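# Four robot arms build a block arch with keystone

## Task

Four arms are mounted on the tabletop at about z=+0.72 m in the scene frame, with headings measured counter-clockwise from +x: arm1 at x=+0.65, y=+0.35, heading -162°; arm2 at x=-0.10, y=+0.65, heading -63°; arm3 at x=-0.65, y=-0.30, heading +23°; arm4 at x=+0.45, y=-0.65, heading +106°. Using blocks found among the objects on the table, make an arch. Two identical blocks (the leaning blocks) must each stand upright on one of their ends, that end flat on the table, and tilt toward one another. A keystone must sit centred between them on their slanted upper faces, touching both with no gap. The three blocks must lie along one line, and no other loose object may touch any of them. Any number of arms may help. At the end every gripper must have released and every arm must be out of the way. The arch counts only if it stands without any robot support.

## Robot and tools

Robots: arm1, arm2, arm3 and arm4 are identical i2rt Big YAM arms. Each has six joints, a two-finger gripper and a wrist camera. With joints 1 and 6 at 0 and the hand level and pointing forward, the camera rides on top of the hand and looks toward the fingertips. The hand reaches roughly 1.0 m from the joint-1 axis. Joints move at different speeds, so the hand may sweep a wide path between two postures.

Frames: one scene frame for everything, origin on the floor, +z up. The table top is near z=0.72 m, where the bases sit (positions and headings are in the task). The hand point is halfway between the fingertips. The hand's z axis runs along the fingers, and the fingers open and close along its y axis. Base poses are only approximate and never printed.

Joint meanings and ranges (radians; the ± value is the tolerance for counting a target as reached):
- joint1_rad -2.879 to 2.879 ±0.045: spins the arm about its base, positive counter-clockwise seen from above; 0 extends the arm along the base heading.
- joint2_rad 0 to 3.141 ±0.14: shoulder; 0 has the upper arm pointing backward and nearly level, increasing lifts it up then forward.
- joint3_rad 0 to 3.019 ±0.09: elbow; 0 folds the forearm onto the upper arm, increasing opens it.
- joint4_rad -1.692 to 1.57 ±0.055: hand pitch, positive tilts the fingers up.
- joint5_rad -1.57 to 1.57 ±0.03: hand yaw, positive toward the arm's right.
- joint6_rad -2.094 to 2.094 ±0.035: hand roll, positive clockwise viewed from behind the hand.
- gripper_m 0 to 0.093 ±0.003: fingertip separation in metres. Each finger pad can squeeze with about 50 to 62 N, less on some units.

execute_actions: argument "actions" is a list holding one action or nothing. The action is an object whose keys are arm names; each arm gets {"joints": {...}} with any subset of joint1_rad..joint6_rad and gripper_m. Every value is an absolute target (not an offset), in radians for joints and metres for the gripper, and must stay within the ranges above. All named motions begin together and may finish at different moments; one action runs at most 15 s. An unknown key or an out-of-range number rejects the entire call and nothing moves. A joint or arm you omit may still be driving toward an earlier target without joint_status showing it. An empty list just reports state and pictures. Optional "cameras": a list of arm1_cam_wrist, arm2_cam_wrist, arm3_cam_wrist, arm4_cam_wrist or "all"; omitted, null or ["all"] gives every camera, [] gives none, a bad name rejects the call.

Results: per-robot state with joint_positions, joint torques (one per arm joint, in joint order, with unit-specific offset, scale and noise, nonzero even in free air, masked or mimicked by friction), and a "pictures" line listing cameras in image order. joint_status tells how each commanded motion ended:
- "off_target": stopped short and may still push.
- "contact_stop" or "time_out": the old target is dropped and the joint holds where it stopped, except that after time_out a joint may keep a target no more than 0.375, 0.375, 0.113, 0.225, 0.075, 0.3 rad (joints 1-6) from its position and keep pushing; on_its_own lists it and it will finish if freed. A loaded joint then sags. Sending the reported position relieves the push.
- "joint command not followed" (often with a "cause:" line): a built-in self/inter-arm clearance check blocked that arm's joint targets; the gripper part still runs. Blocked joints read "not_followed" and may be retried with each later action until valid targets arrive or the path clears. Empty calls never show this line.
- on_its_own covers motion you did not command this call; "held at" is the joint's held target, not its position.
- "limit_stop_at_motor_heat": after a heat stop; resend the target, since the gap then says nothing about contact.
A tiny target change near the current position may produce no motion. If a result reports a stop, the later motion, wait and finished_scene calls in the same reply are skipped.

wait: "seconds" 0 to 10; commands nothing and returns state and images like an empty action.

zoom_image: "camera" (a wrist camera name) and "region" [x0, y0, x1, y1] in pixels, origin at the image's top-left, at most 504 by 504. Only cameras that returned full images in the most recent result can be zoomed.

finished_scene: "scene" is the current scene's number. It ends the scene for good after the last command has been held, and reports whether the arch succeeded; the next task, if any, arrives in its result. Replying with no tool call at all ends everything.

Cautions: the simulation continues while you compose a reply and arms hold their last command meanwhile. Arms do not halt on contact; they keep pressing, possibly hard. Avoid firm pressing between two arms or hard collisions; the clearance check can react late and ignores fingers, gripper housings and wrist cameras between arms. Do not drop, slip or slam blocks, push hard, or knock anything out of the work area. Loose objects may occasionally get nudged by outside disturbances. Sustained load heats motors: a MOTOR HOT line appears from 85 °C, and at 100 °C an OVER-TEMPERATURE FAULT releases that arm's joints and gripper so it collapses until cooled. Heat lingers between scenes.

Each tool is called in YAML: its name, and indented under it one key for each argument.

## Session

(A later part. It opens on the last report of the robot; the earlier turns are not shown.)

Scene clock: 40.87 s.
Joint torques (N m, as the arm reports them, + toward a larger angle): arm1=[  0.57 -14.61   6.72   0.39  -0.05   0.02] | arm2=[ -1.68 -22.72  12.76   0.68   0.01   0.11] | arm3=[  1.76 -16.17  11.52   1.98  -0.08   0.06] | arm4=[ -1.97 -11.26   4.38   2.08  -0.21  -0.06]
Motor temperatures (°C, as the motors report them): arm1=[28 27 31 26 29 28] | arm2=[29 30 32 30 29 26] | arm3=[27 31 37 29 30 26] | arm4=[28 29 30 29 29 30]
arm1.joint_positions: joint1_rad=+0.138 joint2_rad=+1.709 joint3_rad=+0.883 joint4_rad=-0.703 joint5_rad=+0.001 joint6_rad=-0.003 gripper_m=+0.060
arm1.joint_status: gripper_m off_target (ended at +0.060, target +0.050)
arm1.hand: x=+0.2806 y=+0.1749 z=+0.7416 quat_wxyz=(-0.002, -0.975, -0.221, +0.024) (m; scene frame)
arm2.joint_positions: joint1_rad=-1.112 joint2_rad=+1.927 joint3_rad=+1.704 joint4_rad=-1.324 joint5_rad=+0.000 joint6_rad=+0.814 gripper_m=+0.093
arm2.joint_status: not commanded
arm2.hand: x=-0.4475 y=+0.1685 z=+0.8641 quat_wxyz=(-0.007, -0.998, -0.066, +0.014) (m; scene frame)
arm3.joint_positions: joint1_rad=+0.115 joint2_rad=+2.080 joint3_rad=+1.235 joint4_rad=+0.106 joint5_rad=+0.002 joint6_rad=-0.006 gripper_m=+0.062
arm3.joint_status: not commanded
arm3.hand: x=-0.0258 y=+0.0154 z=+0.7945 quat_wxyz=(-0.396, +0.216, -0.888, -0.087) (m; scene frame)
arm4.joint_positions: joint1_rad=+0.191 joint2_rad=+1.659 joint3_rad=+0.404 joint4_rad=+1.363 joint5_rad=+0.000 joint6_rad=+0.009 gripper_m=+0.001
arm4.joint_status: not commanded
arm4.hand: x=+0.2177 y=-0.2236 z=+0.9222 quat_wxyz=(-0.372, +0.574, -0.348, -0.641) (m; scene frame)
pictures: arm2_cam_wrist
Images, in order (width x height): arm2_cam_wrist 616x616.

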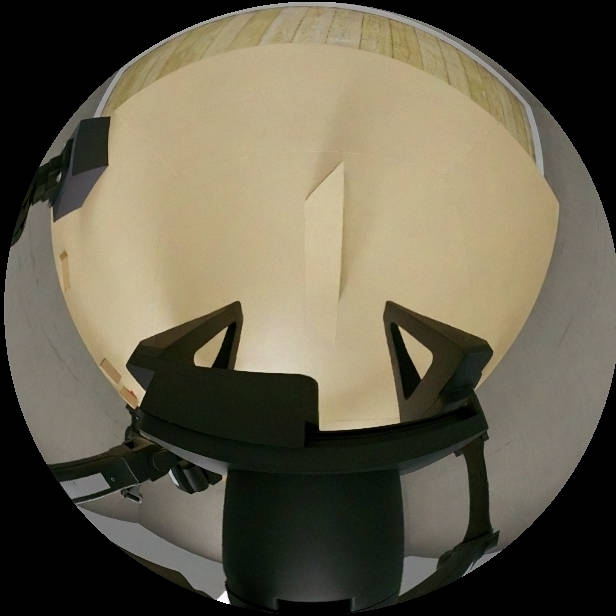

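execute_actions:
  actions:
    - {"arm1":{"joints":{"joint2_rad":1.45,"joint3_rad":1.0,"joint4_rad":-1.1}},"arm2":{"joints":{"joint1_rad":-1.135,"joint2_rad":2.005,"joint3_rad":1.535,"joint4_rad":-1.075}}}
  cameras: ["arm2_cam_wrist"]

execute_actions:
  actions:
    - {"arm1":{"joints":{"joint1_rad":0.165,"joint2_rad":1.5,"joint3_rad":0.542,"joint4_rad":0.7}},"arm2":{"joints":{"gripper_m":0.025}}}
  cameras: ["arm2_cam_wrist","arm4_cam_wrist"]

Scene clock: 42.80 s.
Joint torques (N m, as the arm reports them, + toward a larger angle): arm1=[  0.51 -11.07  11.7   -0.76  -0.06   0.02] | arm2=[ -2.22 -21.12   9.6    0.93   0.01   0.11] | arm3=[  2.13 -16.44  11.58   1.98  -0.03   0.07] | arm4=[ -2.14 -12.08   4.45   2.22  -0.21  -0.07]
Motor temperatures (°C, as the motors report them): arm1=[28 27 31 26 29 28] | arm2=[29 30 32 30 29 26] | arm3=[27 31 37 29 30 26] | arm4=[28 29 30 29 29 30]
arm1.joint_positions: joint1_rad=+0.138 joint2_rad=+1.453 joint3_rad=+0.963 joint4_rad=-1.087 joint5_rad=+0.001 joint6_rad=-0.003 gripper_m=+0.060
arm1.joint_status: all done
arm1.hand: x=+0.3089 y=+0.1876 z=+0.8606 quat_wxyz=(+0.004, -0.975, -0.221, +0.001) (m; scene frame)
arm2.joint_positions: joint1_rad=-1.129 joint2_rad=+1.997 joint3_rad=+1.525 joint4_rad=-1.084 joint5_rad=+0.000 joint6_rad=+0.814 gripper_m=+0.093
arm2.joint_status: all done
arm2.hand: x=-0.4499 y=+0.1847 z=+0.7604 quat_wxyz=(-0.003, -0.998, -0.057, +0.011) (m; scene frame)
arm3.joint_positions: joint1_rad=+0.115 joint2_rad=+2.080 joint3_rad=+1.235 joint4_rad=+0.106 joint5_rad=+0.002 joint6_rad=-0.006 gripper_m=+0.062
arm3.joint_status: not commanded
arm3.hand: x=-0.0258 y=+0.0154 z=+0.7945 quat_wxyz=(-0.396, +0.216, -0.888, -0.087) (m; scene frame)
arm4.joint_positions: joint1_rad=+0.191 joint2_rad=+1.659 joint3_rad=+0.404 joint4_rad=+1.363 joint5_rad=+0.000 joint6_rad=+0.009 gripper_m=+0.001
arm4.joint_status: not commanded
arm4.hand: x=+0.2177 y=-0.2236 z=+0.9222 quat_wxyz=(-0.372, +0.574, -0.348, -0.641) (m; scene frame)
pictures: arm2_cam_wrist
Images, in order (width x height): arm2_cam_wrist 616x616.

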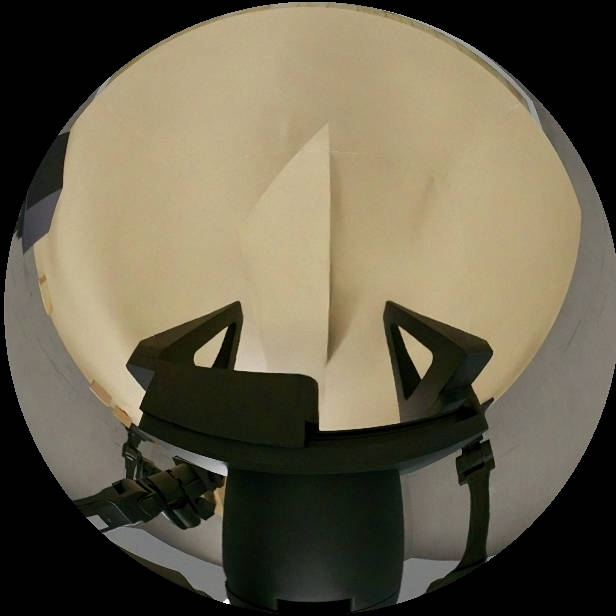

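Scene clock: 44.70 s.
Joint torques (N m, as the arm reports them, + toward a larger angle): arm1=[  0.46 -10.81   8.15   3.38  -0.02   0.04] | arm2=[ -2.36 -21.38   9.49   0.87   0.07   0.09] | arm3=[  2.09 -15.97  11.83   2.2   -0.05   0.1 ] | arm4=[ -2.38 -11.97   4.28   2.19  -0.19  -0.05]
Motor temperatures (°C, as the motors report them): arm1=[28 27 31 26 29 28] | arm2=[29 30 32 30 29 26] | arm3=[27 31 37 29 30 26] | arm4=[28 29 30 29 29 30]
arm1.joint_positions: joint1_rad=+0.159 joint2_rad=+1.507 joint3_rad=+0.528 joint4_rad=+0.651 joint5_rad=+0.000 joint6_rad=-0.005 gripper_m=+0.060
arm1.joint_status: all done
arm1.hand: x=+0.1954 y=+0.1215 z=+0.8885 quat_wxyz=(-0.130, -0.789, -0.190, +0.570) (m; scene frame)
arm2.joint_positions: joint1_rad=-1.129 joint2_rad=+1.997 joint3_rad=+1.525 joint4_rad=-1.082 joint5_rad=-0.001 joint6_rad=+0.815 gripper_m=+0.031
arm2.joint_status: gripper_m off_target (ended at +0.031, target +0.025)
arm2.hand: x=-0.4500 y=+0.1841 z=+0.7604 quat_wxyz=(-0.004, -0.998, -0.057, +0.011) (m; scene frame)
arm3.joint_positions: joint1_rad=+0.115 joint2_rad=+2.080 joint3_rad=+1.235 joint4_rad=+0.106 joint5_rad=+0.002 joint6_rad=-0.006 gripper_m=+0.062
arm3.joint_status: not commanded
arm3.hand: x=-0.0258 y=+0.0154 z=+0.7945 quat_wxyz=(-0.396, +0.216, -0.888, -0.087) (m; scene frame)
arm4.joint_positions: joint1_rad=+0.191 joint2_rad=+1.659 joint3_rad=+0.404 joint4_rad=+1.363 joint5_rad=+0.000 joint6_rad=+0.009 gripper_m=+0.001
arm4.joint_status: not commanded
arm4.hand: x=+0.2177 y=-0.2236 z=+0.9222 quat_wxyz=(-0.372, +0.574, -0.348, -0.641) (m; scene frame)
pictures: arm2_cam_wrist, arm4_cam_wrist
Images, in order (width x height): arm2_cam_wrist 616x616, arm4_cam_wrist 616x616.

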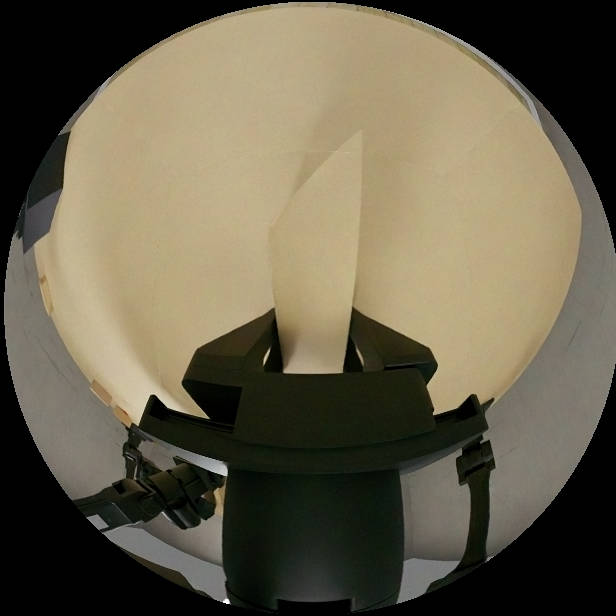

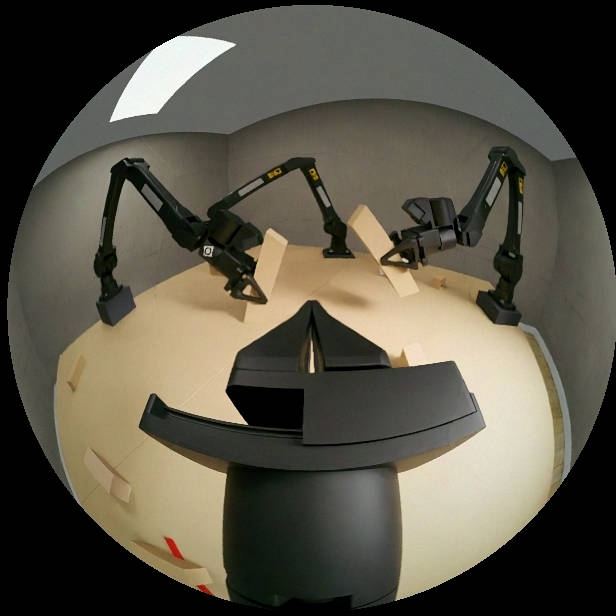

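zoom_image:
  camera: "arm4_cam_wrist"
  region: [200, 160, 460, 350]

Region (200, 160, 460, 350) of arm4_cam_wrist's 616x616 image, scaled by 1.938, with more detail than that image has; it fills the top 368 rows of this view, and the rest is white.

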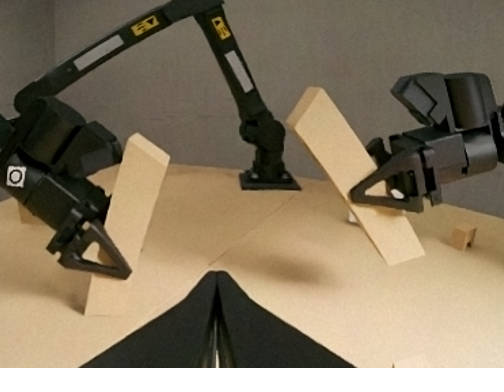

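execute_actions:
  actions:
    - {"arm2":{"joints":{"joint2_rad":1.9,"joint3_rad":1.73,"joint4_rad":-1.35}},"arm1":{"joints":{"joint2_rad":1.86,"joint4_rad":1.22}}}
  cameras: ["arm4_cam_wrist"]

execute_actions:
  actions:
    - {"arm2":{"joints":{"joint2_rad":1.0,"joint3_rad":0.45,"joint4_rad":0.55,"joint6_rad":-1.571}}}
  cameras: ["arm4_cam_wrist","arm1_cam_wrist"]

zoom_image:
  camera: "arm4_cam_wrist"
  region: [200, 160, 460, 350]

Scene clock: 47.13 s.
Joint torques (N m, as the arm reports them, + toward a larger angle): arm1=[  0.42 -13.26   5.13   3.5   -0.02   0.03] | arm2=[ -2.24 -21.12  12.35   0.14   0.07   0.09] | arm3=[  2.29 -16.16  11.51   2.06  -0.03   0.03] | arm4=[ -2.05 -12.02   4.5    2.14  -0.21  -0.06]
Motor temperatures (°C, as the motors report them): arm1=[28 27 31 26 29 28] | arm2=[29 30 32 30 29 26] | arm3=[27 31 37 29 30 26] | arm4=[28 29 30 29 29 30]
arm1.joint_positions: joint1_rad=+0.159 joint2_rad=+1.873 joint3_rad=+0.527 joint4_rad=+1.169 joint5_rad=+0.000 joint6_rad=-0.005 gripper_m=+0.060
arm1.joint_status: all done
arm1.hand: x=+0.1810 y=+0.1147 z=+0.8285 quat_wxyz=(-0.144, -0.744, -0.179, +0.628) (m; scene frame)
arm2.joint_positions: joint1_rad=-1.129 joint2_rad=+1.895 joint3_rad=+1.694 joint4_rad=-1.341 joint5_rad=-0.001 joint6_rad=+0.815 gripper_m=+0.031
arm2.joint_status: all done
arm2.hand: x=-0.4507 y=+0.1807 z=+0.8783 quat_wxyz=(-0.009, -0.998, -0.057, +0.015) (m; scene frame)
arm3.joint_positions: joint1_rad=+0.115 joint2_rad=+2.080 joint3_rad=+1.235 joint4_rad=+0.106 joint5_rad=+0.002 joint6_rad=-0.006 gripper_m=+0.062
arm3.joint_status: not commanded
arm3.hand: x=-0.0258 y=+0.0154 z=+0.7945 quat_wxyz=(-0.396, +0.216, -0.888, -0.087) (m; scene frame)
arm4.joint_positions: joint1_rad=+0.191 joint2_rad=+1.659 joint3_rad=+0.404 joint4_rad=+1.363 joint5_rad=+0.000 joint6_rad=+0.009 gripper_m=+0.001
arm4.joint_status: not commanded
arm4.hand: x=+0.2177 y=-0.2236 z=+0.9222 quat_wxyz=(-0.372, +0.574, -0.348, -0.641) (m; scene frame)
pictures: arm4_cam_wrist
Images, in order (width x height): arm4_cam_wrist 616x616.

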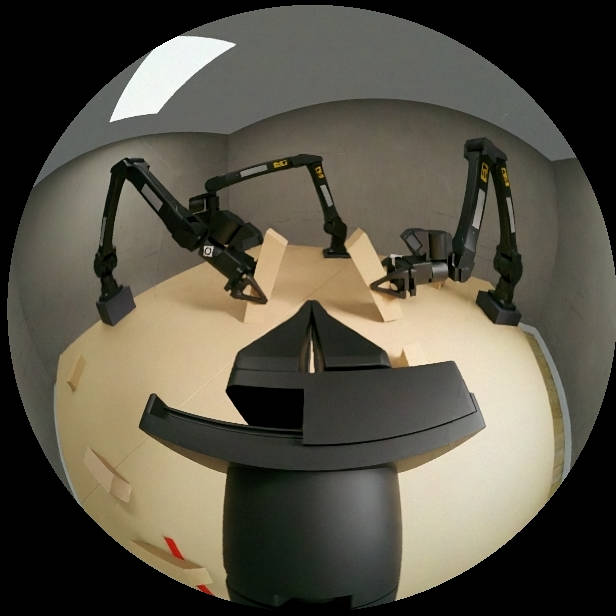

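Scene clock: 49.63 s.
Joint torques (N m, as the arm reports them, + toward a larger angle): arm1=[  0.42 -13.36   5.13   3.48  -0.02   0.03] | arm2=[-1.97 -7.29 11.05  3.69 -0.02 -0.04] | arm3=[  2.37 -16.82  11.73   1.95  -0.02   0.04] | arm4=[ -2.42 -11.5    4.37   2.08  -0.23  -0.06]
Motor temperatures (°C, as the motors report them): arm1=[28 27 31 26 29 28] | arm2=[29 30 32 30 29 26] | arm3=[27 31 37 29 30 26] | arm4=[28 29 30 29 29 30]
arm1.joint_positions: joint1_rad=+0.159 joint2_rad=+1.873 joint3_rad=+0.527 joint4_rad=+1.169 joint5_rad=+0.000 joint6_rad=-0.005 gripper_m=+0.060
arm1.joint_status: not commanded
arm1.hand: x=+0.1810 y=+0.1147 z=+0.8285 quat_wxyz=(-0.144, -0.744, -0.179, +0.628) (m; scene frame)
arm2.joint_positions: joint1_rad=-1.129 joint2_rad=+1.021 joint3_rad=+0.433 joint4_rad=+0.520 joint5_rad=-0.001 joint6_rad=-1.558 gripper_m=+0.031
arm2.joint_status: all done
arm2.hand: x=-0.3635 y=+0.2947 z=+0.9918 quat_wxyz=(+0.216, -0.230, -0.692, +0.649) (m; scene frame)
arm3.joint_positions: joint1_rad=+0.115 joint2_rad=+2.080 joint3_rad=+1.235 joint4_rad=+0.106 joint5_rad=+0.002 joint6_rad=-0.006 gripper_m=+0.062
arm3.joint_status: not commanded
arm3.hand: x=-0.0258 y=+0.0154 z=+0.7945 quat_wxyz=(-0.396, +0.216, -0.888, -0.087) (m; scene frame)
arm4.joint_positions: joint1_rad=+0.191 joint2_rad=+1.659 joint3_rad=+0.404 joint4_rad=+1.363 joint5_rad=+0.000 joint6_rad=+0.009 gripper_m=+0.001
arm4.joint_status: not commanded
arm4.hand: x=+0.2177 y=-0.2236 z=+0.9222 quat_wxyz=(-0.372, +0.574, -0.348, -0.641) (m; scene frame)
pictures: arm1_cam_wrist, arm4_cam_wrist
Images, in order (width x height): arm1_cam_wrist 616x616, arm4_cam_wrist 616x616.

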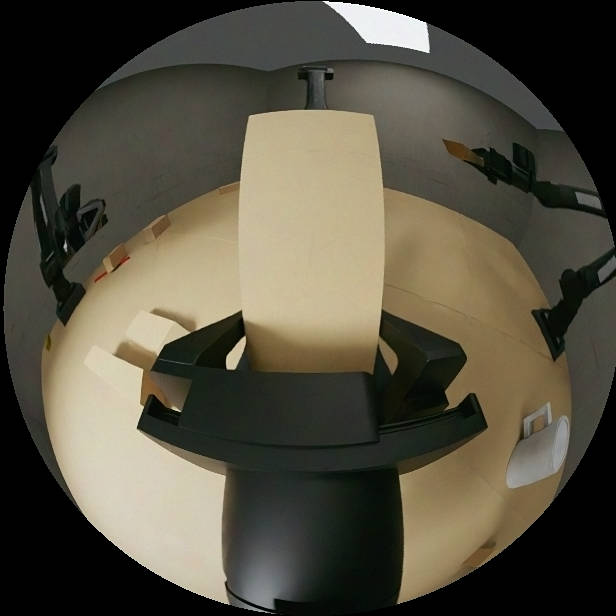

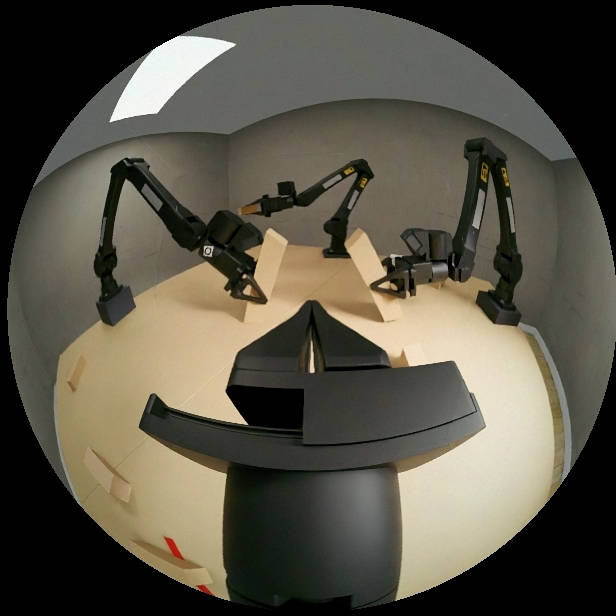

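Region (200, 160, 460, 350) of arm4_cam_wrist's 616x616 image, scaled by 1.938, with more detail than that image has; it fills the top 368 rows of this view, and the rest is white.

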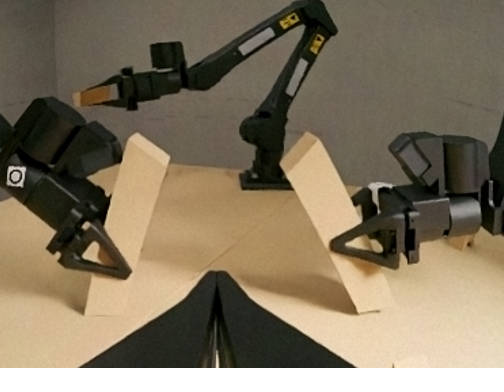

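execute_actions:
  actions:
    - {"arm2":{"joints":{"joint1_rad":-0.24,"joint5_rad":-0.225}},"arm1":{"joints":{"joint2_rad":2.01,"joint3_rad":0.6,"joint4_rad":1.46}}}
  cameras: ["arm4_cam_wrist","arm1_cam_wrist","arm3_cam_wrist"]

zoom_image:
  camera: "arm4_cam_wrist"
  region: [200, 160, 460, 350]

Scene clock: 51.57 s.
Joint torques (N m, as the arm reports them, + toward a larger angle): arm1=[  0.49 -14.1    5.34   3.51  -0.02   0.03] | arm2=[-1.22 -7.36 10.97  3.65 -0.03 -0.04] | arm3=[  2.16 -16.4   11.65   2.07  -0.05   0.05] | arm4=[ -1.89 -11.4    4.44   1.98  -0.21  -0.06]
Motor temperatures (°C, as the motors report them): arm1=[28 28 31 26 29 28] | arm2=[29 30 32 30 29 26] | arm3=[27 31 37 29 30 26] | arm4=[28 29 30 29 29 30]
arm1.joint_positions: joint1_rad=+0.159 joint2_rad=+2.020 joint3_rad=+0.573 joint4_rad=+1.408 joint5_rad=+0.000 joint6_rad=-0.004 gripper_m=+0.060
arm1.joint_status: all done
arm1.hand: x=+0.1687 y=+0.1086 z=+0.8259 quat_wxyz=(-0.156, -0.699, -0.168, +0.678) (m; scene frame)
arm2.joint_positions: joint1_rad=-0.243 joint2_rad=+1.021 joint3_rad=+0.433 joint4_rad=+0.520 joint5_rad=-0.226 joint6_rad=-1.559 gripper_m=+0.031
arm2.joint_status: all done
arm2.hand: x=+0.0466 y=+0.2323 z=+0.9865 quat_wxyz=(-0.164, +0.164, -0.715, +0.659) (m; scene frame)
arm3.joint_positions: joint1_rad=+0.115 joint2_rad=+2.080 joint3_rad=+1.235 joint4_rad=+0.106 joint5_rad=+0.002 joint6_rad=-0.006 gripper_m=+0.062
arm3.joint_status: not commanded
arm3.hand: x=-0.0258 y=+0.0154 z=+0.7945 quat_wxyz=(-0.396, +0.216, -0.888, -0.087) (m; scene frame)
arm4.joint_positions: joint1_rad=+0.191 joint2_rad=+1.659 joint3_rad=+0.404 joint4_rad=+1.363 joint5_rad=+0.000 joint6_rad=+0.009 gripper_m=+0.001
arm4.joint_status: not commanded
arm4.hand: x=+0.2177 y=-0.2236 z=+0.9222 quat_wxyz=(-0.372, +0.574, -0.348, -0.641) (m; scene frame)
pictures: arm1_cam_wrist, arm3_cam_wrist, arm4_cam_wrist
Images, in order (width x height): arm1_cam_wrist 616x616, arm3_cam_wrist 616x616, arm4_cam_wrist 616x616.

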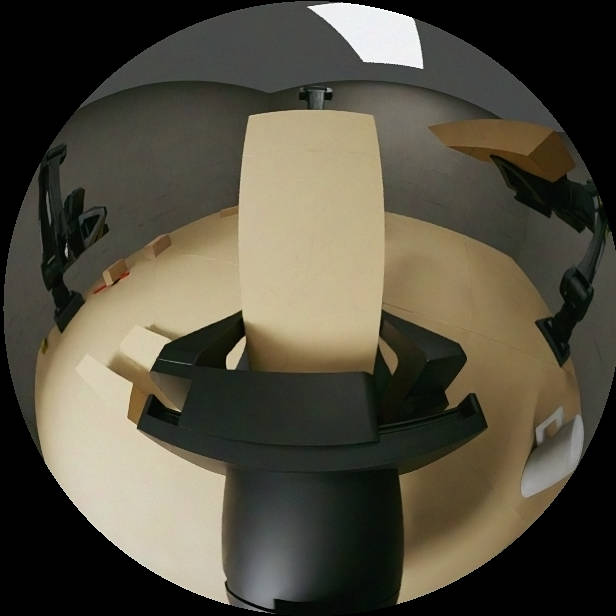

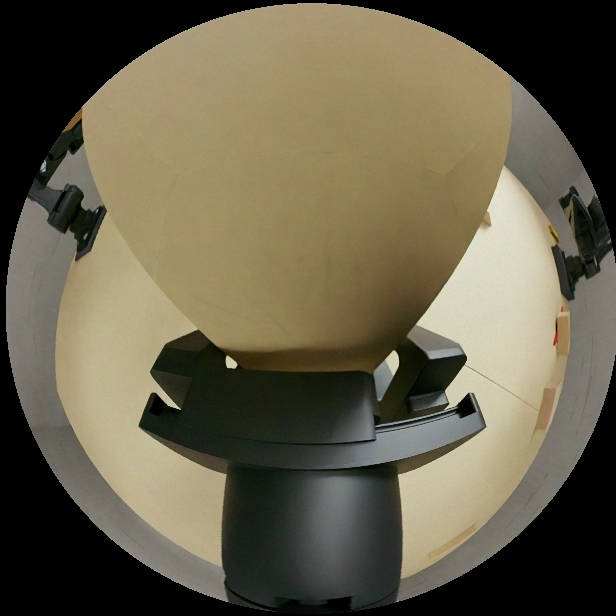

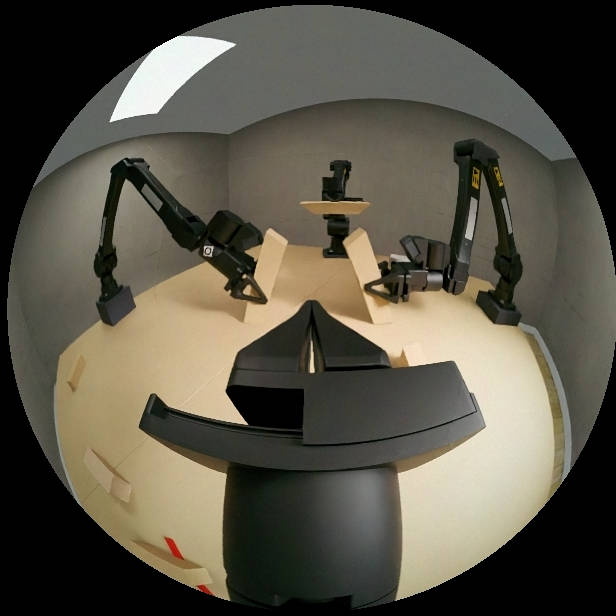

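Region (200, 160, 460, 350) of arm4_cam_wrist's 616x616 image, scaled by 1.938, with more detail than that image has; it fills the top 368 rows of this view, and the rest is white.

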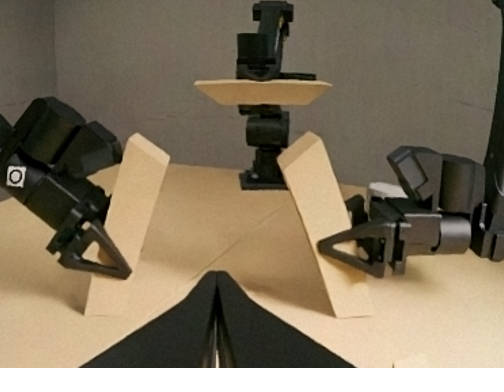

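execute_actions:
  actions:
    - {"arm2":{"joints":{"joint2_rad":1.53,"joint3_rad":0.915,"joint4_rad":0.7}}}
  cameras: ["arm4_cam_wrist","arm1_cam_wrist","arm2_cam_wrist"]

zoom_image:
  camera: "arm4_cam_wrist"
  region: [200, 160, 460, 350]

zoom_image:
  camera: "arm1_cam_wrist"
  region: [200, 30, 430, 200]

Scene clock: 53.70 s.
Joint torques (N m, as the arm reports them, + toward a larger angle): arm1=[  0.45 -14.13   5.3    3.48  -0.02   0.02] | arm2=[ -1.3  -14.88  13.25   3.29  -0.02  -0.03] | arm3=[  2.26 -16.33  11.75   2.02  -0.04   0.09] | arm4=[ -2.51 -11.65   4.18   2.15  -0.19  -0.02]
Motor temperatures (°C, as the motors report them): arm1=[28 28 30 26 29 28] | arm2=[29 30 32 30 29 26] | arm3=[27 31 38 29 30 26] | arm4=[28 29 30 29 29 30]
arm1.joint_positions: joint1_rad=+0.159 joint2_rad=+2.020 joint3_rad=+0.573 joint4_rad=+1.408 joint5_rad=+0.000 joint6_rad=-0.004 gripper_m=+0.060
arm1.joint_status: not commanded
arm1.hand: x=+0.1687 y=+0.1086 z=+0.8259 quat_wxyz=(-0.156, -0.699, -0.168, +0.678) (m; scene frame)
arm2.joint_positions: joint1_rad=-0.243 joint2_rad=+1.533 joint3_rad=+0.862 joint4_rad=+0.676 joint5_rad=-0.226 joint6_rad=-1.560 gripper_m=+0.031
arm2.joint_status: all done
arm2.hand: x=+0.0890 y=+0.0621 z=+0.9998 quat_wxyz=(-0.164, +0.165, -0.689, +0.686) (m; scene frame)
arm3.joint_positions: joint1_rad=+0.115 joint2_rad=+2.080 joint3_rad=+1.235 joint4_rad=+0.106 joint5_rad=+0.002 joint6_rad=-0.006 gripper_m=+0.062
arm3.joint_status: not commanded
arm3.hand: x=-0.0258 y=+0.0154 z=+0.7945 quat_wxyz=(-0.396, +0.216, -0.888, -0.087) (m; scene frame)
arm4.joint_positions: joint1_rad=+0.191 joint2_rad=+1.659 joint3_rad=+0.404 joint4_rad=+1.363 joint5_rad=+0.000 joint6_rad=+0.009 gripper_m=+0.001
arm4.joint_status: not commanded
arm4.hand: x=+0.2177 y=-0.2236 z=+0.9222 quat_wxyz=(-0.372, +0.574, -0.348, -0.641) (m; scene frame)
pictures: arm1_cam_wrist, arm2_cam_wrist, arm4_cam_wrist
Images, in order (width x height): arm1_cam_wrist 616x616, arm2_cam_wrist 616x616, arm4_cam_wrist 616x616.

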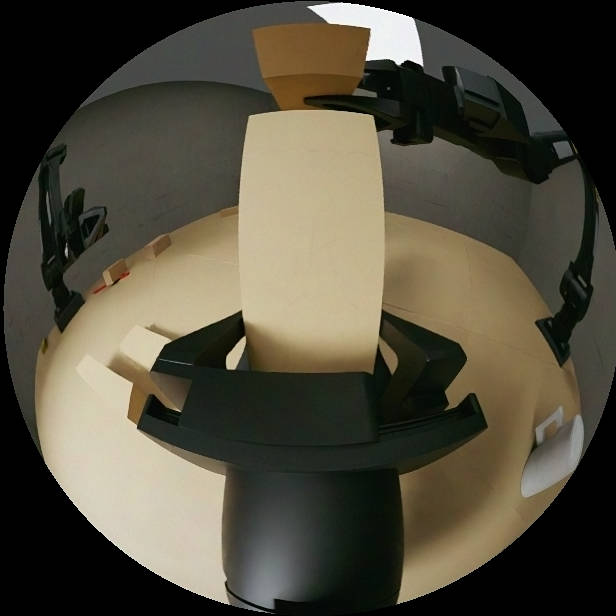

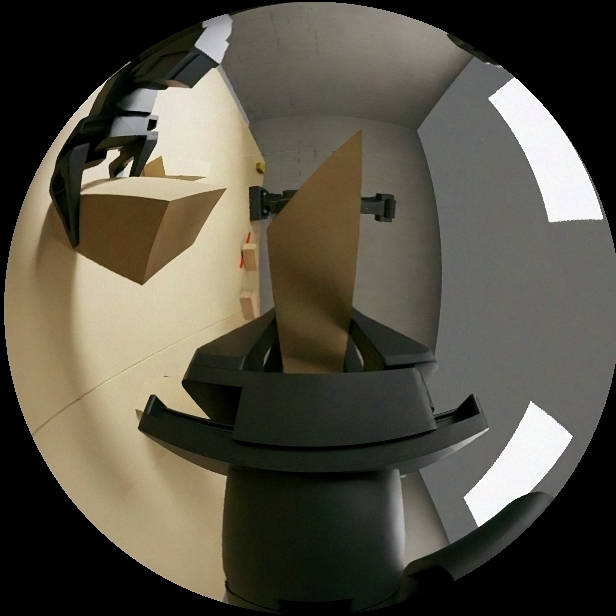

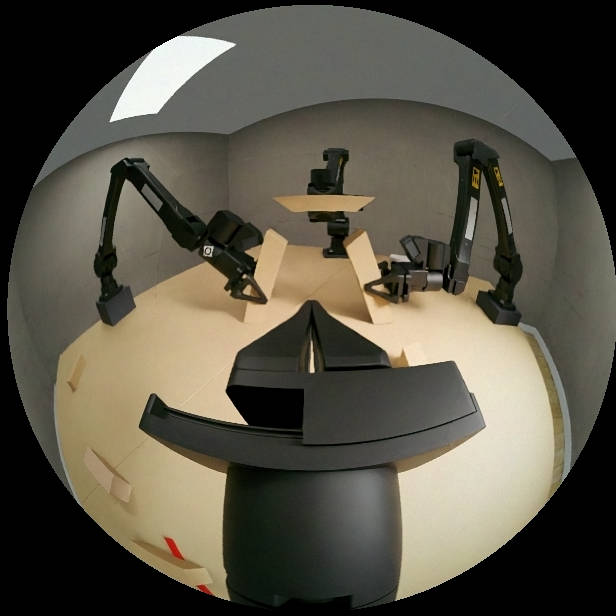

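Region (200, 160, 460, 350) of arm4_cam_wrist's 616x616 image, scaled by 1.938, with more detail than that image has; it fills the top 368 rows of this view, and the rest is white.

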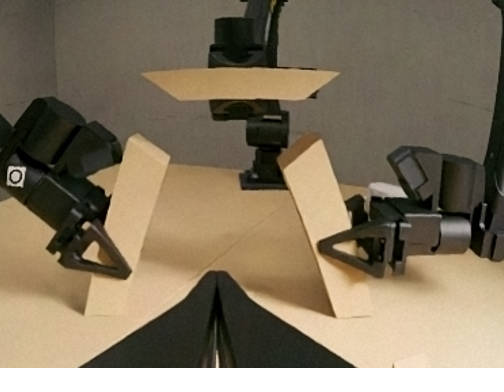

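Region (200, 30, 430, 200) of arm1_cam_wrist's 616x616 image, scaled by 2.191, with more detail than that image has; it fills the top 373 rows of this view, and the rest is white.

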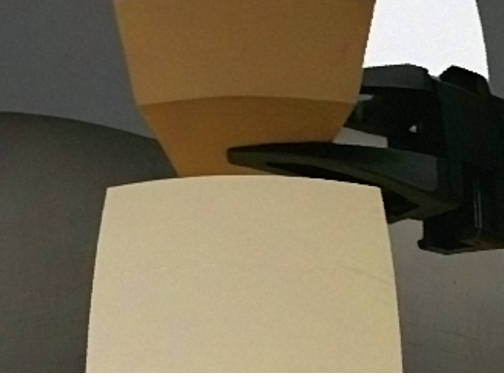

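execute_actions:
  actions:
    - {"arm2":{"joints":{"joint1_rad":-0.268}},"arm1":{"joints":{"joint3_rad":0.526,"joint4_rad":1.49}}}
  cameras: ["arm4_cam_wrist","arm1_cam_wrist"]

zoom_image:
  camera: "arm4_cam_wrist"
  region: [200, 160, 460, 350]

Scene clock: 54.90 s.
Joint torques (N m, as the arm reports them, + toward a larger angle): arm1=[  0.45 -13.85   2.72   2.8   -0.01   0.03] | arm2=[ -2.19 -14.88  13.34   3.29  -0.01  -0.03] | arm3=[  1.24 -15.89  11.54   2.03  -0.05   0.06] | arm4=[ -2.49 -12.21   4.42   2.07  -0.21  -0.06]
Motor temperatures (°C, as the motors report them): arm1=[28 28 30 26 29 28] | arm2=[29 30 32 30 29 26] | arm3=[27 31 38 29 30 26] | arm4=[28 29 30 29 29 30]
arm1.joint_positions: joint1_rad=+0.159 joint2_rad=+2.020 joint3_rad=+0.523 joint4_rad=+1.455 joint5_rad=+0.000 joint6_rad=-0.004 gripper_m=+0.060
arm1.joint_status: all done
arm1.hand: x=+0.1858 y=+0.1172 z=+0.8231 quat_wxyz=(-0.156, -0.700, -0.169, +0.676) (m; scene frame)
arm2.joint_positions: joint1_rad=-0.261 joint2_rad=+1.533 joint3_rad=+0.862 joint4_rad=+0.676 joint5_rad=-0.226 joint6_rad=-1.560 gripper_m=+0.031
arm2.joint_status: all done
arm2.hand: x=+0.0785 y=+0.0588 z=+1.0000 quat_wxyz=(-0.158, +0.159, -0.691, +0.687) (m; scene frame)
arm3.joint_positions: joint1_rad=+0.115 joint2_rad=+2.080 joint3_rad=+1.235 joint4_rad=+0.106 joint5_rad=+0.002 joint6_rad=-0.006 gripper_m=+0.062
arm3.joint_status: not commanded
arm3.hand: x=-0.0258 y=+0.0154 z=+0.7945 quat_wxyz=(-0.396, +0.216, -0.888, -0.087) (m; scene frame)
arm4.joint_positions: joint1_rad=+0.191 joint2_rad=+1.659 joint3_rad=+0.404 joint4_rad=+1.363 joint5_rad=+0.000 joint6_rad=+0.009 gripper_m=+0.001
arm4.joint_status: not commanded
arm4.hand: x=+0.2177 y=-0.2236 z=+0.9222 quat_wxyz=(-0.372, +0.574, -0.348, -0.641) (m; scene frame)
pictures: arm1_cam_wrist, arm4_cam_wrist
Images, in order (width x height): arm1_cam_wrist 616x616, arm4_cam_wrist 616x616.

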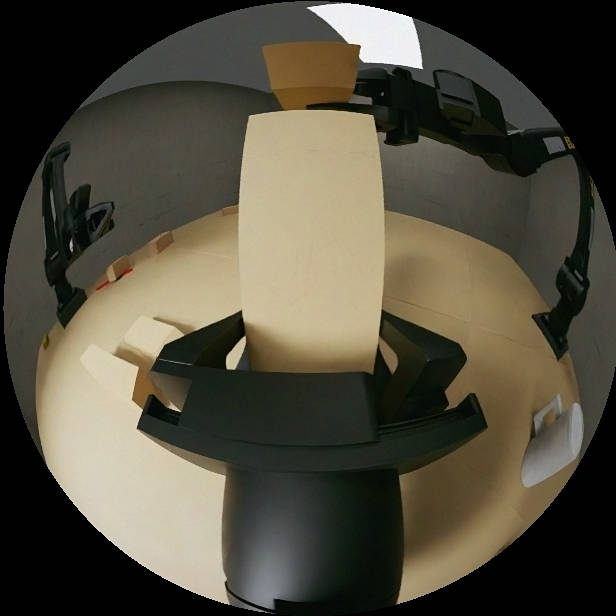

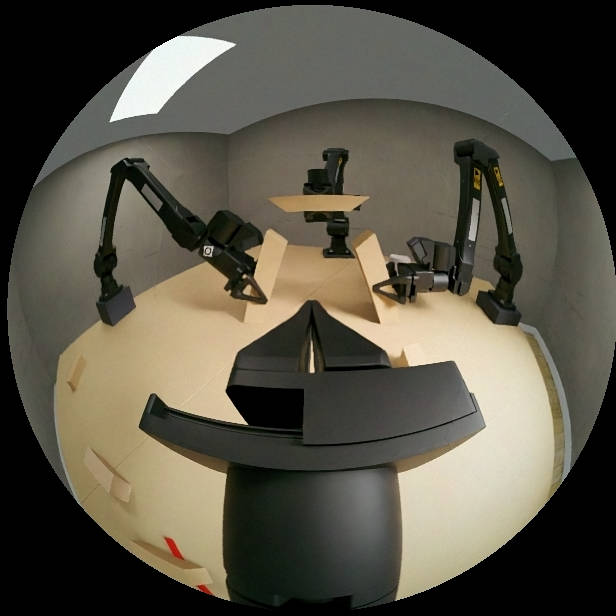

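Region (200, 160, 460, 350) of arm4_cam_wrist's 616x616 image, scaled by 1.938, with more detail than that image has; it fills the top 368 rows of this view, and the rest is white.

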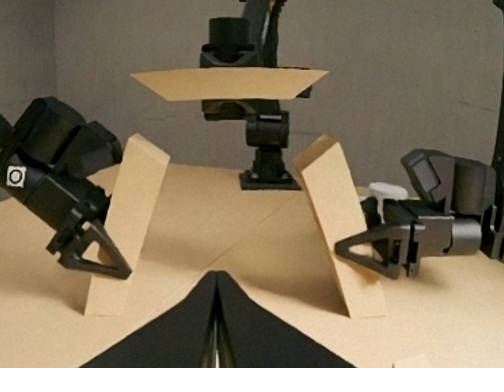

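execute_actions:
  actions:
    - {"arm2":{"joints":{"joint2_rad":1.645,"joint3_rad":0.805,"joint4_rad":0.88}}}
  cameras: ["arm4_cam_wrist","arm1_cam_wrist","arm2_cam_wrist"]

zoom_image:
  camera: "arm4_cam_wrist"
  region: [230, 170, 430, 340]

Scene clock: 56.20 s.
Joint torques (N m, as the arm reports them, + toward a larger angle): arm1=[  0.42 -13.54   2.73   2.81  -0.01   0.02] | arm2=[ -2.35 -15.76   9.32   3.6   -0.02  -0.03] | arm3=[  2.11 -16.08  11.59   1.96   0.01   0.06] | arm4=[ -1.94 -11.49   4.36   2.08  -0.21  -0.05]
Motor temperatures (°C, as the motors report them): arm1=[28 28 30 26 29 28] | arm2=[29 30 32 30 29 26] | arm3=[27 31 38 29 30 26] | arm4=[28 29 30 29 29 30]
arm1.joint_positions: joint1_rad=+0.159 joint2_rad=+2.020 joint3_rad=+0.523 joint4_rad=+1.455 joint5_rad=+0.000 joint6_rad=-0.004 gripper_m=+0.060
arm1.joint_status: not commanded
arm1.hand: x=+0.1858 y=+0.1172 z=+0.8231 quat_wxyz=(-0.156, -0.700, -0.169, +0.676) (m; scene frame)
arm2.joint_positions: joint1_rad=-0.261 joint2_rad=+1.653 joint3_rad=+0.786 joint4_rad=+0.850 joint5_rad=-0.226 joint6_rad=-1.560 gripper_m=+0.031
arm2.joint_status: all done
arm2.hand: x=+0.0760 y=+0.0658 z=+0.9320 quat_wxyz=(-0.158, +0.159, -0.698, +0.680) (m; scene frame)
arm3.joint_positions: joint1_rad=+0.115 joint2_rad=+2.080 joint3_rad=+1.235 joint4_rad=+0.106 joint5_rad=+0.002 joint6_rad=-0.006 gripper_m=+0.062
arm3.joint_status: not commanded
arm3.hand: x=-0.0258 y=+0.0154 z=+0.7945 quat_wxyz=(-0.396, +0.216, -0.888, -0.087) (m; scene frame)
arm4.joint_positions: joint1_rad=+0.191 joint2_rad=+1.659 joint3_rad=+0.404 joint4_rad=+1.363 joint5_rad=+0.000 joint6_rad=+0.009 gripper_m=+0.001
arm4.joint_status: not commanded
arm4.hand: x=+0.2177 y=-0.2236 z=+0.9222 quat_wxyz=(-0.372, +0.574, -0.348, -0.641) (m; scene frame)
pictures: arm1_cam_wrist, arm2_cam_wrist, arm4_cam_wrist
Images, in order (width x height): arm1_cam_wrist 616x616, arm2_cam_wrist 616x616, arm4_cam_wrist 616x616.

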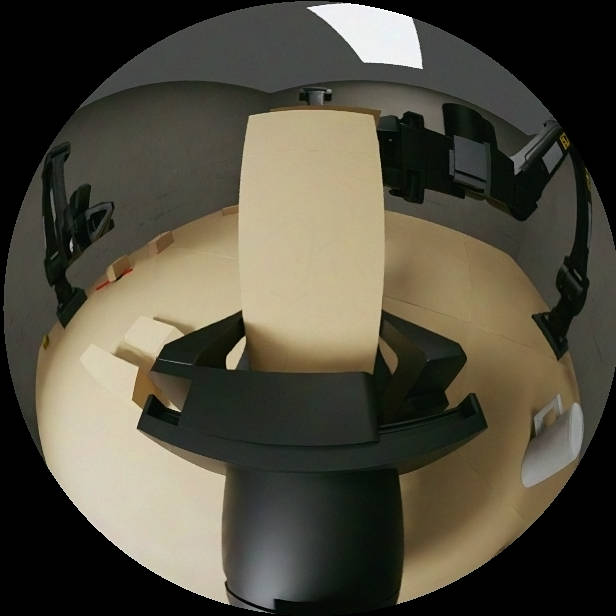

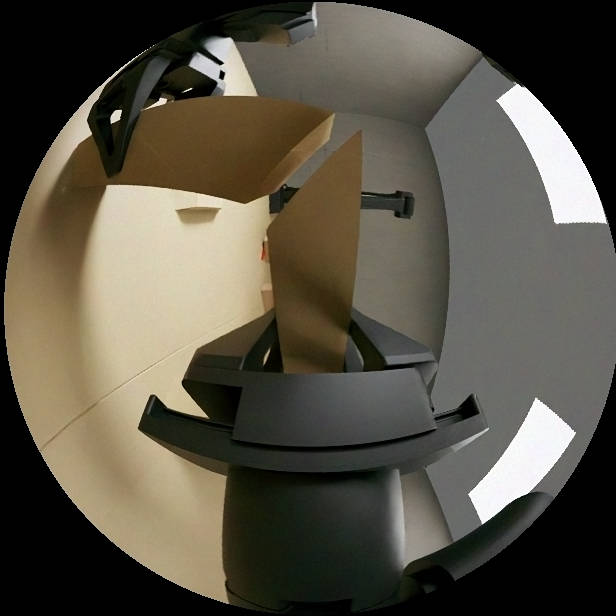

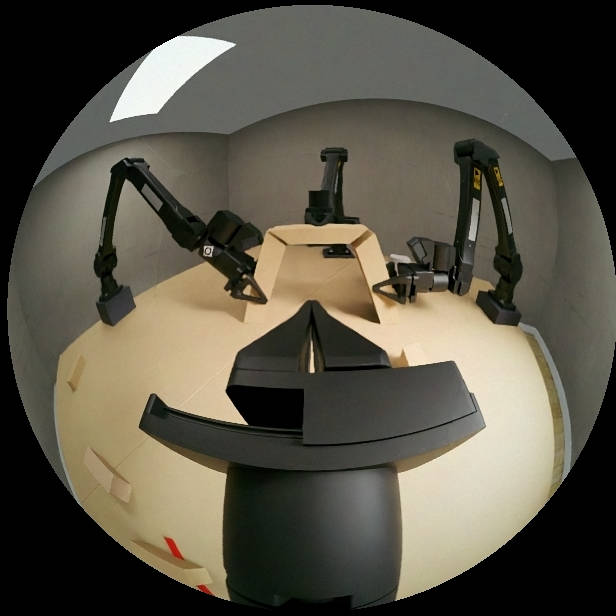

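Region (230, 170, 430, 340) of arm4_cam_wrist's 616x616 image, scaled by 2.520, with more detail than that image has; it fills the top 428 rows of this view, and the rest is white.

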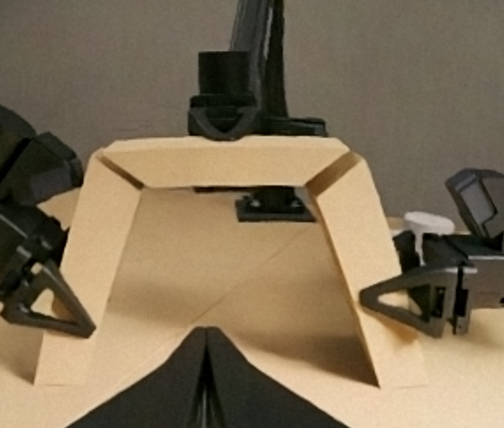

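execute_actions:
  actions:
    - {"arm2":{"joints":{"joint1_rad":-0.243,"joint2_rad":1.672,"joint3_rad":0.84,"joint4_rad":0.89}}}
  cameras: ["arm4_cam_wrist","arm1_cam_wrist","arm3_cam_wrist"]

zoom_image:
  camera: "arm4_cam_wrist"
  region: [230, 170, 430, 340]

zoom_image:
  camera: "arm1_cam_wrist"
  region: [220, 60, 420, 180]

Scene clock: 57.30 s.
Joint torques (N m, as the arm reports them, + toward a larger angle): arm1=[  0.41 -13.45   2.72   2.81  -0.02   0.03] | arm2=[ -0.86 -13.26  12.1    3.61  -0.01  -0.03] | arm3=[  2.3  -16.47  11.59   2.03  -0.02   0.09] | arm4=[ -2.17 -11.72   4.33   2.15  -0.19  -0.05]
Motor temperatures (°C, as the motors report them): arm1=[28 28 30 26 29 28] | arm2=[29 30 32 30 29 26] | arm3=[27 31 38 29 30 26] | arm4=[28 29 30 29 29 30]
arm1.joint_positions: joint1_rad=+0.159 joint2_rad=+2.020 joint3_rad=+0.523 joint4_rad=+1.455 joint5_rad=+0.000 joint6_rad=-0.004 gripper_m=+0.060
arm1.joint_status: not commanded
arm1.hand: x=+0.1858 y=+0.1172 z=+0.8231 quat_wxyz=(-0.156, -0.700, -0.169, +0.676) (m; scene frame)
arm2.joint_positions: joint1_rad=-0.251 joint2_rad=+1.653 joint3_rad=+0.786 joint4_rad=+0.860 joint5_rad=-0.226 joint6_rad=-1.560 gripper_m=+0.031
arm2.joint_status: all done
arm2.hand: x=+0.0821 y=+0.0675 z=+0.9342 quat_wxyz=(-0.161, +0.162, -0.694, +0.682) (m; scene frame)
arm3.joint_positions: joint1_rad=+0.115 joint2_rad=+2.080 joint3_rad=+1.235 joint4_rad=+0.106 joint5_rad=+0.002 joint6_rad=-0.006 gripper_m=+0.062
arm3.joint_status: not commanded
arm3.hand: x=-0.0258 y=+0.0154 z=+0.7945 quat_wxyz=(-0.396, +0.216, -0.888, -0.087) (m; scene frame)
arm4.joint_positions: joint1_rad=+0.191 joint2_rad=+1.659 joint3_rad=+0.404 joint4_rad=+1.363 joint5_rad=+0.000 joint6_rad=+0.009 gripper_m=+0.001
arm4.joint_status: not commanded
arm4.hand: x=+0.2177 y=-0.2236 z=+0.9222 quat_wxyz=(-0.372, +0.574, -0.348, -0.641) (m; scene frame)
pictures: arm1_cam_wrist, arm3_cam_wrist, arm4_cam_wrist
Images, in order (width x height): arm1_cam_wrist 616x616, arm3_cam_wrist 616x616, arm4_cam_wrist 616x616.

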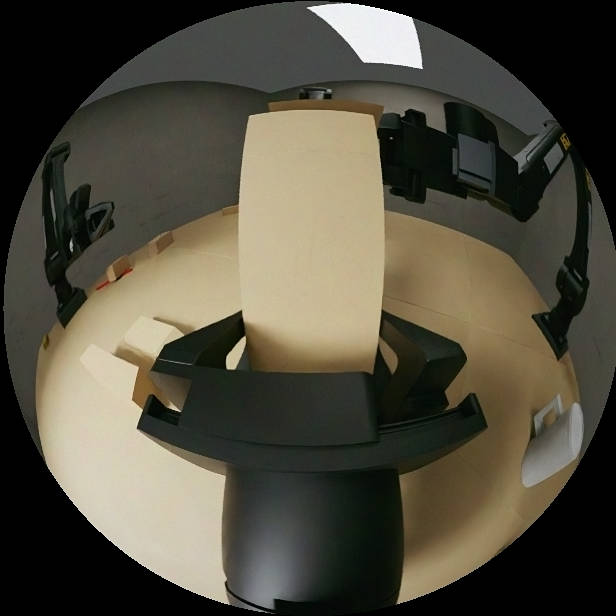

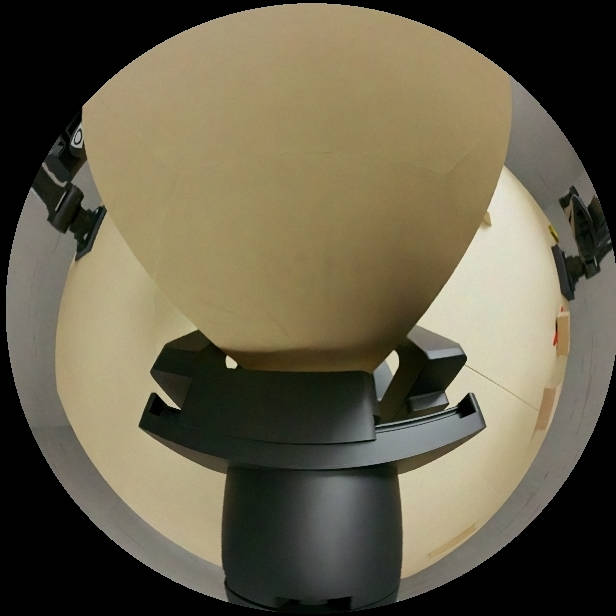

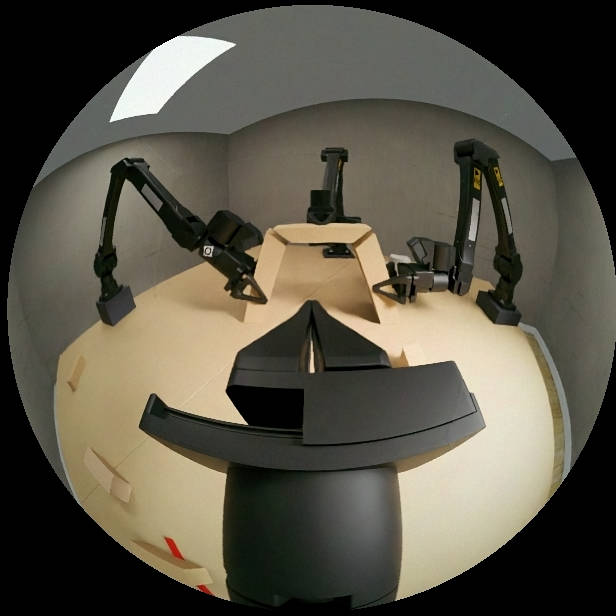

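Region (230, 170, 430, 340) of arm4_cam_wrist's 616x616 image, scaled by 2.520, with more detail than that image has; it fills the top 428 rows of this view, and the rest is white.

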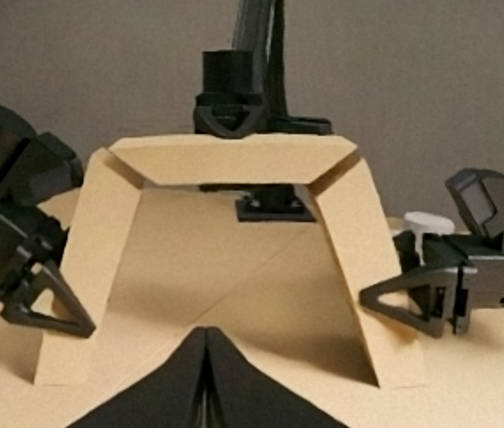

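Region (220, 60, 420, 180) of arm1_cam_wrist's 616x616 image, scaled by 2.520, with more detail than that image has; it fills the top 302 rows of this view, and the rest is white.

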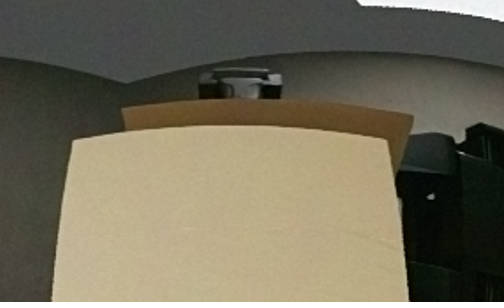

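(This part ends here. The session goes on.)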